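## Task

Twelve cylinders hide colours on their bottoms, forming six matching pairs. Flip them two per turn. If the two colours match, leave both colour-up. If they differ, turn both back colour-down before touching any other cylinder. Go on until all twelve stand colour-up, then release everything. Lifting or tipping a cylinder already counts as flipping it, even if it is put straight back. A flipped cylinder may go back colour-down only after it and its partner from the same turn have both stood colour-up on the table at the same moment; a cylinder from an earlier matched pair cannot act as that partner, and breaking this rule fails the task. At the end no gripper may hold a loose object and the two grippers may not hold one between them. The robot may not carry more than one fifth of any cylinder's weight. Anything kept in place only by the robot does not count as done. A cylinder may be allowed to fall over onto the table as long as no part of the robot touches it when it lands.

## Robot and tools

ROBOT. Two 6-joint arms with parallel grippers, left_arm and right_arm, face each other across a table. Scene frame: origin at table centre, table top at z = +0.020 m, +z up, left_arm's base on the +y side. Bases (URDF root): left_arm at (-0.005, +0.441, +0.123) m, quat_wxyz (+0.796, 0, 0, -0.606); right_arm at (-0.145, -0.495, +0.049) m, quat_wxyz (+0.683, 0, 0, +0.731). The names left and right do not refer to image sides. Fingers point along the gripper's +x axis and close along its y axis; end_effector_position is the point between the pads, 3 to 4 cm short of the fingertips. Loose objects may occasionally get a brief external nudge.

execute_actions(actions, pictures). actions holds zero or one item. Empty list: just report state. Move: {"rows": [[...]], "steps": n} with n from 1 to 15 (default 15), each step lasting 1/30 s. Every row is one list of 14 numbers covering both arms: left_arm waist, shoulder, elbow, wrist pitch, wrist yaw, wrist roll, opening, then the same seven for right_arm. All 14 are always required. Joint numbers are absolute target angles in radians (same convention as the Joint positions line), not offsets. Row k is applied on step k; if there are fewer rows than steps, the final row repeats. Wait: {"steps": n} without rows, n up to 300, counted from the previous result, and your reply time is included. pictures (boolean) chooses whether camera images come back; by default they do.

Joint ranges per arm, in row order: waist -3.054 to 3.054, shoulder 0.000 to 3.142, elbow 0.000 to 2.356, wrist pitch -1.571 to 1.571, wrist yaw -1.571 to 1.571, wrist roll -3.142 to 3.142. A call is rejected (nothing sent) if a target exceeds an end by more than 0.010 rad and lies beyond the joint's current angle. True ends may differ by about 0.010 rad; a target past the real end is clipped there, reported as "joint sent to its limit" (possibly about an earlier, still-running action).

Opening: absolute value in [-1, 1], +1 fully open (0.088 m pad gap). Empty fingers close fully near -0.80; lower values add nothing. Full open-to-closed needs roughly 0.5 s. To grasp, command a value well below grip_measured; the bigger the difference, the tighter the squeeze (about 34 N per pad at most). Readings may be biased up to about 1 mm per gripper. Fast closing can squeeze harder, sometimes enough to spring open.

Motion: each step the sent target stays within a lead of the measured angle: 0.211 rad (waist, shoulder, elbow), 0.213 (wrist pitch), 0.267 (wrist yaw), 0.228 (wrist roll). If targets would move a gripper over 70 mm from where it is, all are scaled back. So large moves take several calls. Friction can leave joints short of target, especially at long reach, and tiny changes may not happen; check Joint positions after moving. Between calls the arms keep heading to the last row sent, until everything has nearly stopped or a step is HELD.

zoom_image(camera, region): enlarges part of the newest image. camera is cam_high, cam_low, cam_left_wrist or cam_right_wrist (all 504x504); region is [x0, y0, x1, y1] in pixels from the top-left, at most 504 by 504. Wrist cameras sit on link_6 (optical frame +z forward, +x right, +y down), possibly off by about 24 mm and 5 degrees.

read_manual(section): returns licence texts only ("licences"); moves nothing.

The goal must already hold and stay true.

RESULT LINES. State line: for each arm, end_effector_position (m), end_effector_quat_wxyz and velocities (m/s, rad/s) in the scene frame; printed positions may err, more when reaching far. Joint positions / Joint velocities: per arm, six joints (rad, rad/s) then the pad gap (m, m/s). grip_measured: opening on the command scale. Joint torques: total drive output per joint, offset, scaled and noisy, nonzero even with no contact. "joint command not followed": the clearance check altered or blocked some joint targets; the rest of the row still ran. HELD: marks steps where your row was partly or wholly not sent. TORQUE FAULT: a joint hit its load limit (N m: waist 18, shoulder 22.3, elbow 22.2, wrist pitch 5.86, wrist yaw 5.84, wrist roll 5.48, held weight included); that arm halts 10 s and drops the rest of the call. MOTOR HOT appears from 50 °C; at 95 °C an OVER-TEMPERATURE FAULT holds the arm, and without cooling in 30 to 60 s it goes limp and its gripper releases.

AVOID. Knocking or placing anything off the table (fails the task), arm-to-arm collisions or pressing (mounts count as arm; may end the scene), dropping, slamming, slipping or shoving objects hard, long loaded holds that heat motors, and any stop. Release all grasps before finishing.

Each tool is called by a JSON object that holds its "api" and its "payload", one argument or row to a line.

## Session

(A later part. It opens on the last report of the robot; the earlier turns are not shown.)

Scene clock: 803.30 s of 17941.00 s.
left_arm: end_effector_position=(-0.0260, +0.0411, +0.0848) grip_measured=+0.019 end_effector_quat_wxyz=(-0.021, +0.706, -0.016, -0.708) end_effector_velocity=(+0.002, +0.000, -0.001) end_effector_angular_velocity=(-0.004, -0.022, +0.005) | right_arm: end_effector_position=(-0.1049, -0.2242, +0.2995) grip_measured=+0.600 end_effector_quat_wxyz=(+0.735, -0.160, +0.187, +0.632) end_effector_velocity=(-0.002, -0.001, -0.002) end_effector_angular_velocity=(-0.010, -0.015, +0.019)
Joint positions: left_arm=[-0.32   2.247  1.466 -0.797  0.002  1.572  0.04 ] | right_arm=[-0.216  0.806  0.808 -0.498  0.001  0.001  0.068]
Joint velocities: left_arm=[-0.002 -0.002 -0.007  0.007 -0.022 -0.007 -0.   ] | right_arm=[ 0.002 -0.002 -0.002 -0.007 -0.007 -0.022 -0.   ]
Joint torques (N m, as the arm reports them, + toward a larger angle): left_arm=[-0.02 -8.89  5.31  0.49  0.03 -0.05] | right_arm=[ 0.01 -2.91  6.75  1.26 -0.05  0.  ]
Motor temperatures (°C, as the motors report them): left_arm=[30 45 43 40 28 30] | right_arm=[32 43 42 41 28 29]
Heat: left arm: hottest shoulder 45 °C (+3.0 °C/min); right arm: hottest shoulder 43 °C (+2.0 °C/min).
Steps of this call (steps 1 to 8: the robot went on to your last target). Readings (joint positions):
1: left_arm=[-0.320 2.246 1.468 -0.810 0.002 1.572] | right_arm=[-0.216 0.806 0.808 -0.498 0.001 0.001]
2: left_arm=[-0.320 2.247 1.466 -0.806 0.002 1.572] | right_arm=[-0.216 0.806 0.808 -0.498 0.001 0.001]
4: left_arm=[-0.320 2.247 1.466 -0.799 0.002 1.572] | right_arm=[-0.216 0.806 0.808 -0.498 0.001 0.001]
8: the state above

{"api": "execute_actions", "payload": {
  "actions": [
    {"rows":[[-0.32,2.25,1.46,-0.785,0,1.571,-0.7,-0.216,0.8,0.8,-0.5,0,0,0.6],[-0.32,2.254,1.456,-0.776,0,1.571,-0.7,-0.216,0.8,0.8,-0.5,0,0,0.6],[-0.32,2.258,1.452,-0.767,0,1.571,-0.7,-0.216,0.8,0.8,-0.5,0,0,0.6],[-0.32,2.262,1.447,-0.758,0,1.571,-0.7,-0.216,0.8,0.8,-0.5,0,0,0.6],[-0.32,2.266,1.443,-0.75,0,1.571,-0.7,-0.216,0.8,0.8,-0.5,0,0,0.6],[-0.32,2.269,1.439,-0.743,0,1.571,-0.7,-0.216,0.8,0.8,-0.5,0,0,0.6]],"steps":15}
  ]
}}

Scene clock: 806.87 s of 17941.00 s.
left_arm: end_effector_position=(-0.0261, +0.0395, +0.0758) grip_measured=+0.019 end_effector_quat_wxyz=(-0.015, +0.706, -0.021, -0.708) end_effector_velocity=(+0.003, +0.004, -0.001) end_effector_angular_velocity=(+0.011, -0.023, +0.005) | right_arm: end_effector_position=(-0.1049, -0.2243, +0.2994) grip_measured=+0.600 end_effector_quat_wxyz=(+0.735, -0.160, +0.187, +0.632) end_effector_velocity=(-0.002, -0.001, -0.002) end_effector_angular_velocity=(-0.008, -0.002, +0.012)
Joint positions: left_arm=[-0.32   2.259  1.446 -0.749  0.002  1.572  0.04 ] | right_arm=[-0.216  0.806  0.808 -0.498  0.001  0.001  0.068]
Joint velocities: left_arm=[-0.002 -0.002 -0.007 -0.007 -0.022 -0.007  0.   ] | right_arm=[ 0.002 -0.002 -0.002 -0.007 -0.007 -0.007 -0.   ]
Joint torques (N m, as the arm reports them, + toward a larger angle): left_arm=[ 0.   -7.73  4.63  0.81  0.02 -0.06] | right_arm=[-0.03 -2.77  6.79  1.24 -0.05  0.  ]
Motor temperatures (°C, as the motors report them): left_arm=[30 46 43 39 28 30] | right_arm=[32 42 42 41 28 29]
Heat: left arm: hottest shoulder 46 °C (+4.0 °C/min); right arm: hottest shoulder 42 °C (+1.0 °C/min).
Steps of this call (steps 1 to 30: the robot went on to your last target; steps 31 to 92: nothing new was sent; steps 93 to 107: all 15 steps of this action). Readings (joint positions):
93: left_arm=[-0.320 2.247 1.466 -0.795 0.002 1.572] | right_arm=[-0.216 0.806 0.808 -0.498 0.001 0.001]
94: left_arm=[-0.320 2.247 1.465 -0.791 0.002 1.572] | right_arm=[-0.216 0.806 0.808 -0.498 0.001 0.001]
96: left_arm=[-0.320 2.247 1.461 -0.777 0.002 1.572] | right_arm=[-0.216 0.806 0.808 -0.498 0.001 0.001]
100: left_arm=[-0.320 2.255 1.450 -0.753 0.002 1.572] | right_arm=[-0.216 0.806 0.808 -0.498 0.001 0.001]
107: the state above

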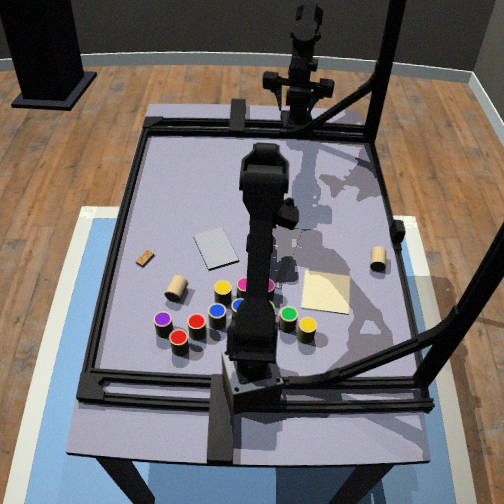

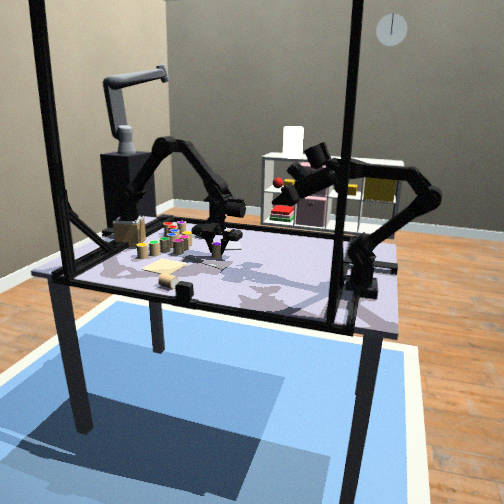

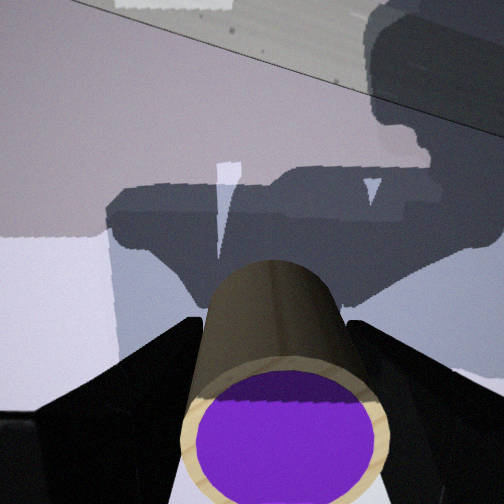

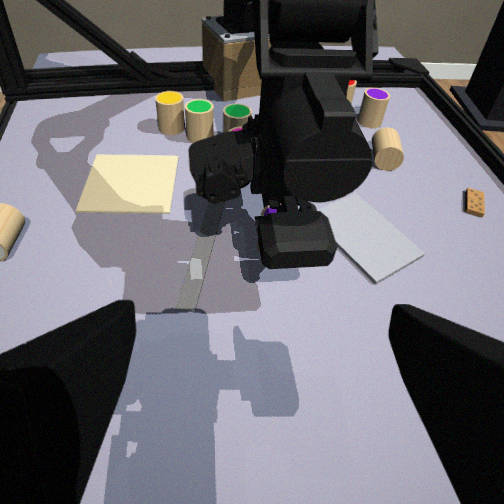

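Likely contact (or friction); nudge slightly, then release.

{"api": "execute_actions", "payload": {
  "actions": [
    {"rows":[[-0.32,2.276,1.436,-0.74,0,1.571,-0.7,-0.216,0.8,0.8,-0.5,0,0,0.6]],"steps":8}
  ],
  "pictures": false
}}

{"api": "execute_actions", "payload": {
  "actions": [
    {"rows":[[-0.32,2.268,1.44,-0.745,0,1.571,0.5,-0.216,0.8,0.8,-0.5,0,0,0.6]],"steps":13}
  ],
  "pictures": false
}}

{"api": "execute_actions", "payload": {
  "actions": [
    {"rows":[[-0.32,2.24,1.47,-0.8,0,1.571,0.5,-0.216,0.8,0.8,-0.5,0,0,0.6],[-0.32,2.21,1.505,-0.87,0,1.571,0.5,-0.216,0.8,0.8,-0.5,0,0,0.6],[-0.32,2.18,1.54,-0.93,0,1.571,0.5,-0.216,0.8,0.8,-0.5,0,0,0.6],[-0.32,2.145,1.58,-1.0,0,1.571,0.5,-0.216,0.8,0.8,-0.5,0,0,0.6],[-0.32,2.112,1.615,-1.074,0,1.571,0.5,-0.216,0.8,0.8,-0.5,0,0,0.6]],"steps":10}
  ],
  "pictures": false
}}

{"api": "execute_actions", "payload": {
  "actions": [
    {"rows":[[-0.32,1.5,1.3,-1.0,0,1.571,0.5,-0.216,0.8,0.8,-0.5,0,0,0.6]],"steps":15}
  ]
}}

Scene clock: 815.10 s of 17941.00 s.
left_arm: end_effector_position=(-0.0261, +0.0397, +0.0752) grip_measured=+0.019 end_effector_quat_wxyz=(-0.015, +0.706, -0.021, -0.708) end_effector_velocity=(+0.000, +0.002, +0.000) end_effector_angular_velocity=(+0.007, -0.008, -0.010) | right_arm: end_effector_position=(-0.1049, -0.2244, +0.2991) grip_measured=+0.600 end_effector_quat_wxyz=(+0.735, -0.160, +0.187, +0.632) end_effector_velocity=(-0.003, +0.001, +0.001) end_effector_angular_velocity=(+0.008, +0.003, +0.020)
Joint positions: left_arm=[-0.32   2.259  1.444 -0.746  0.002  1.572  0.04 ] | right_arm=[-0.216  0.805  0.807 -0.499  0.001  0.001  0.068]
Joint velocities: left_arm=[-0.002 -0.002 -0.002 -0.007 -0.007  0.007 -0.   ] | right_arm=[-0.002 -0.002 -0.002  0.007 -0.022 -0.007 -0.   ]
Joint torques (N m, as the arm reports them, + toward a larger angle): left_arm=[-0.01 -7.09  4.41  0.88  0.03 -0.07] | right_arm=[-0.06 -2.73  6.86  1.26 -0.06  0.01]
Motor temperatures (°C, as the motors report them): left_arm=[30 47 42 39 28 30] | right_arm=[32 41 41 42 28 29]
Heat: left arm: hottest shoulder 47 °C (+5.1 °C/min); right arm: hottest wrist pitch 42 °C (+1.0 °C/min).
Steps of this call (steps 1 to 15: the robot went on to your last target; steps 16 to 239: nothing new was sent; steps 240 to 247: all 8 steps of this action). Readings (joint positions):
240: left_arm=[-0.320 2.259 1.445 -0.747 0.002 1.572] | right_arm=[-0.216 0.805 0.807 -0.499 0.001 0.001]
241: left_arm=[-0.320 2.259 1.445 -0.747 0.002 1.572] | right_arm=[-0.216 0.805 0.807 -0.499 0.001 0.001]
243: left_arm=[-0.320 2.259 1.444 -0.747 0.002 1.572] | right_arm=[-0.216 0.805 0.807 -0.499 0.001 0.001]
247: the state above

Scene clock: 815.53 s of 17941.00 s.
left_arm: end_effector_position=(-0.0261, +0.0398, +0.0746) grip_measured=+0.503 end_effector_quat_wxyz=(-0.015, +0.706, -0.021, -0.708) end_effector_velocity=(+0.000, +0.002, +0.000) end_effector_angular_velocity=(+0.007, -0.008, -0.010) | right_arm: end_effector_position=(-0.1049, -0.2244, +0.2991) grip_measured=+0.600 end_effector_quat_wxyz=(+0.735, -0.160, +0.187, +0.632) end_effector_velocity=(+0.001, -0.002, -0.001) end_effector_angular_velocity=(-0.004, -0.009, -0.005)
Joint positions: left_arm=[-0.32   2.261  1.444 -0.745  0.002  1.572  0.064] | right_arm=[-0.216  0.805  0.807 -0.499  0.001  0.001  0.068]
Joint velocities: left_arm=[-0.002 -0.002 -0.002 -0.007 -0.007  0.007 -0.024] | right_arm=[-0.002 -0.007 -0.002 -0.007  0.007 -0.007 -0.   ]
Joint torques (N m, as the arm reports them, + toward a larger angle): left_arm=[ 0.   -8.07  4.93  0.44  0.02 -0.08] | right_arm=[ 0.04 -2.75  6.78  1.28 -0.06  0.  ]
Motor temperatures (°C, as the motors report them): left_arm=[30 48 42 39 28 30] | right_arm=[32 41 41 42 28 29]
Heat: left arm: hottest shoulder 48 °C (+6.0 °C/min); right arm: hottest wrist pitch 42 °C (+1.0 °C/min).
Steps of this call (steps 1 to 13: all 13 steps of this action). Readings (joint positions):
1: left_arm=[-0.320 2.259 1.444 -0.746 0.002 1.572] | right_arm=[-0.216 0.805 0.807 -0.499 0.001 0.001]
2: left_arm=[-0.320 2.259 1.444 -0.746 0.002 1.572] | right_arm=[-0.216 0.805 0.807 -0.499 0.001 0.001]
4: left_arm=[-0.320 2.259 1.444 -0.746 0.002 1.572] | right_arm=[-0.216 0.805 0.807 -0.499 0.001 0.001]
8: left_arm=[-0.320 2.260 1.444 -0.745 0.002 1.572] | right_arm=[-0.216 0.805 0.807 -0.499 0.001 0.001]
13: the state above

Scene clock: 815.87 s of 17941.00 s.
left_arm: end_effector_position=(-0.0262, +0.0368, +0.1688) grip_measured=+0.500 end_effector_quat_wxyz=(-0.011, +0.706, -0.026, -0.708) end_effector_velocity=(-0.002, -0.037, +0.209) end_effector_angular_velocity=(-0.369, +0.012, +0.020) | right_arm: end_effector_position=(-0.1049, -0.2244, +0.2991) grip_measured=+0.600 end_effector_quat_wxyz=(+0.735, -0.160, +0.187, +0.632) end_effector_velocity=(-0.004, -0.001, -0.002) end_effector_angular_velocity=(-0.007, +0.005, +0.025)
Joint positions: left_arm=[-0.32   2.114  1.609 -1.046  0.002  1.572  0.063] | right_arm=[-0.216  0.805  0.807 -0.499  0.001  0.001  0.068]
Joint velocities: left_arm=[-0.002 -0.379  0.261 -0.271 -0.007 -0.022 -0.   ] | right_arm=[ 0.002 -0.002 -0.002 -0.007 -0.022 -0.007 -0.   ]
Joint torques (N m, as the arm reports them, + toward a larger angle): left_arm=[ 0.03 -6.17  4.54  0.01  0.01 -0.07] | right_arm=[-0.03 -2.77  6.88  1.29 -0.05  0.  ]
Motor temperatures (°C, as the motors report them): left_arm=[30 48 42 39 28 30] | right_arm=[32 41 41 42 28 29]
Heat: left arm: hottest shoulder 48 °C (+6.0 °C/min); right arm: hottest wrist pitch 42 °C (+1.0 °C/min).
Steps of this call (steps 1 to 10: all 10 steps of this action). Readings (joint positions):
1: left_arm=[-0.320 2.261 1.447 -0.755 0.002 1.572] | right_arm=[-0.216 0.805 0.807 -0.499 0.001 0.001]
2: left_arm=[-0.320 2.258 1.457 -0.786 0.002 1.572] | right_arm=[-0.216 0.805 0.807 -0.499 0.001 0.001]
4: left_arm=[-0.320 2.239 1.492 -0.880 0.002 1.572] | right_arm=[-0.216 0.805 0.807 -0.499 0.001 0.001]
8: left_arm=[-0.320 2.149 1.582 -1.023 0.002 1.572] | right_arm=[-0.216 0.805 0.807 -0.499 0.001 0.001]
10: the state above

Scene clock: 816.37 s of 17941.00 s.
left_arm: end_effector_position=(-0.0227, +0.1060, +0.3032) grip_measured=+0.500 end_effector_quat_wxyz=(+0.119, +0.689, -0.155, -0.698) end_effector_velocity=(+0.001, +0.011, -0.017) end_effector_angular_velocity=(+0.056, -0.007, +0.007) | right_arm: end_effector_position=(-0.1049, -0.2244, +0.2991) grip_measured=+0.600 end_effector_quat_wxyz=(+0.735, -0.160, +0.187, +0.632) end_effector_velocity=(+0.002, -0.001, -0.002) end_effector_angular_velocity=(-0.007, +0.004, -0.012)
Joint positions: left_arm=[-0.32   1.495  1.314 -0.999  0.002  1.572  0.063] | right_arm=[-0.216  0.805  0.807 -0.499  0.001  0.001  0.068]
Joint velocities: left_arm=[-0.002 -0.002 -0.051 -0.007 -0.007 -0.007 -0.   ] | right_arm=[-0.002 -0.002 -0.002 -0.007  0.007  0.007 -0.   ]
Joint torques (N m, as the arm reports them, + toward a larger angle): left_arm=[ 0.   -4.65  5.64  1.    0.03 -0.09] | right_arm=[ 0.03 -2.75  6.82  1.28 -0.06  0.  ]
Motor temperatures (°C, as the motors report them): left_arm=[30 48 42 39 28 30] | right_arm=[32 41 41 42 28 29]
Heat: left arm: hottest shoulder 48 °C (+5.1 °C/min); right arm: hottest wrist pitch 42 °C (+1.0 °C/min).
Steps of this call (steps 1 to 15: all 15 steps of this action). Readings (joint positions):
1: left_arm=[-0.320 2.073 1.581 -1.018 0.002 1.571] | right_arm=[-0.216 0.805 0.807 -0.499 0.001 0.001]
2: left_arm=[-0.320 2.022 1.522 -1.007 0.002 1.572] | right_arm=[-0.216 0.805 0.807 -0.499 0.001 0.001]
4: left_arm=[-0.320 1.908 1.402 -1.023 0.002 1.572] | right_arm=[-0.216 0.805 0.807 -0.499 0.001 0.001]
8: left_arm=[-0.320 1.691 1.315 -1.006 0.002 1.572] | right_arm=[-0.216 0.805 0.807 -0.499 0.001 0.001]
15: the state above

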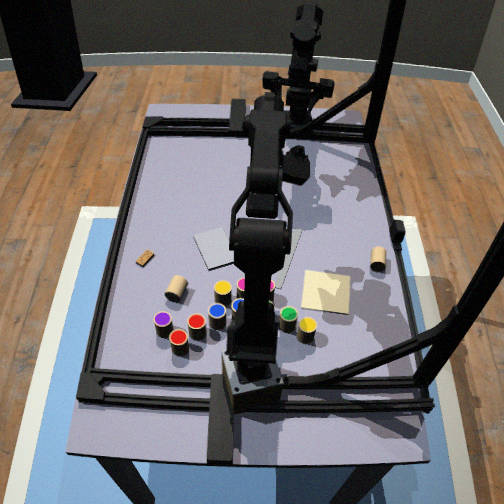

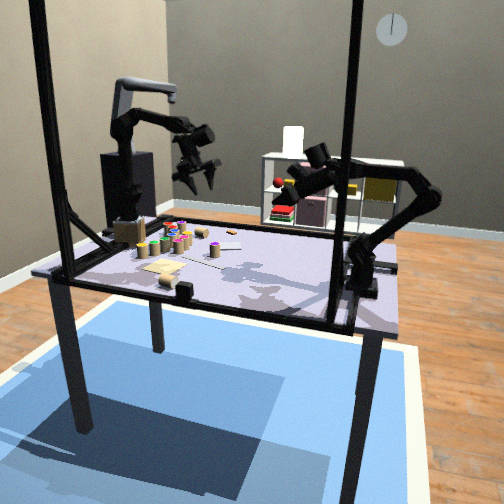

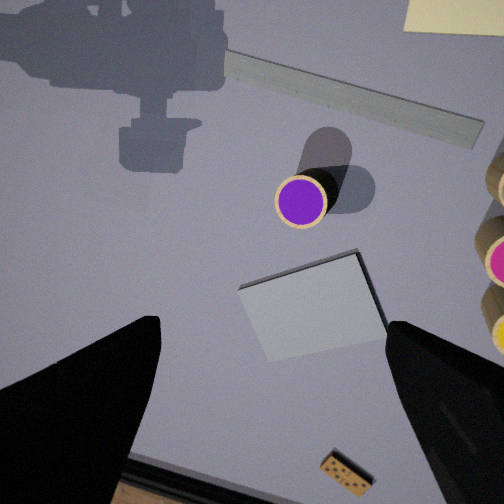

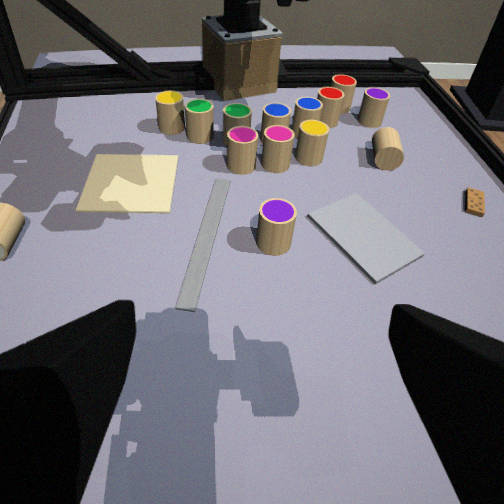

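{"api": "finished_scene", "payload": {
  "scene": 2
}}

The scene is finished: the task was done.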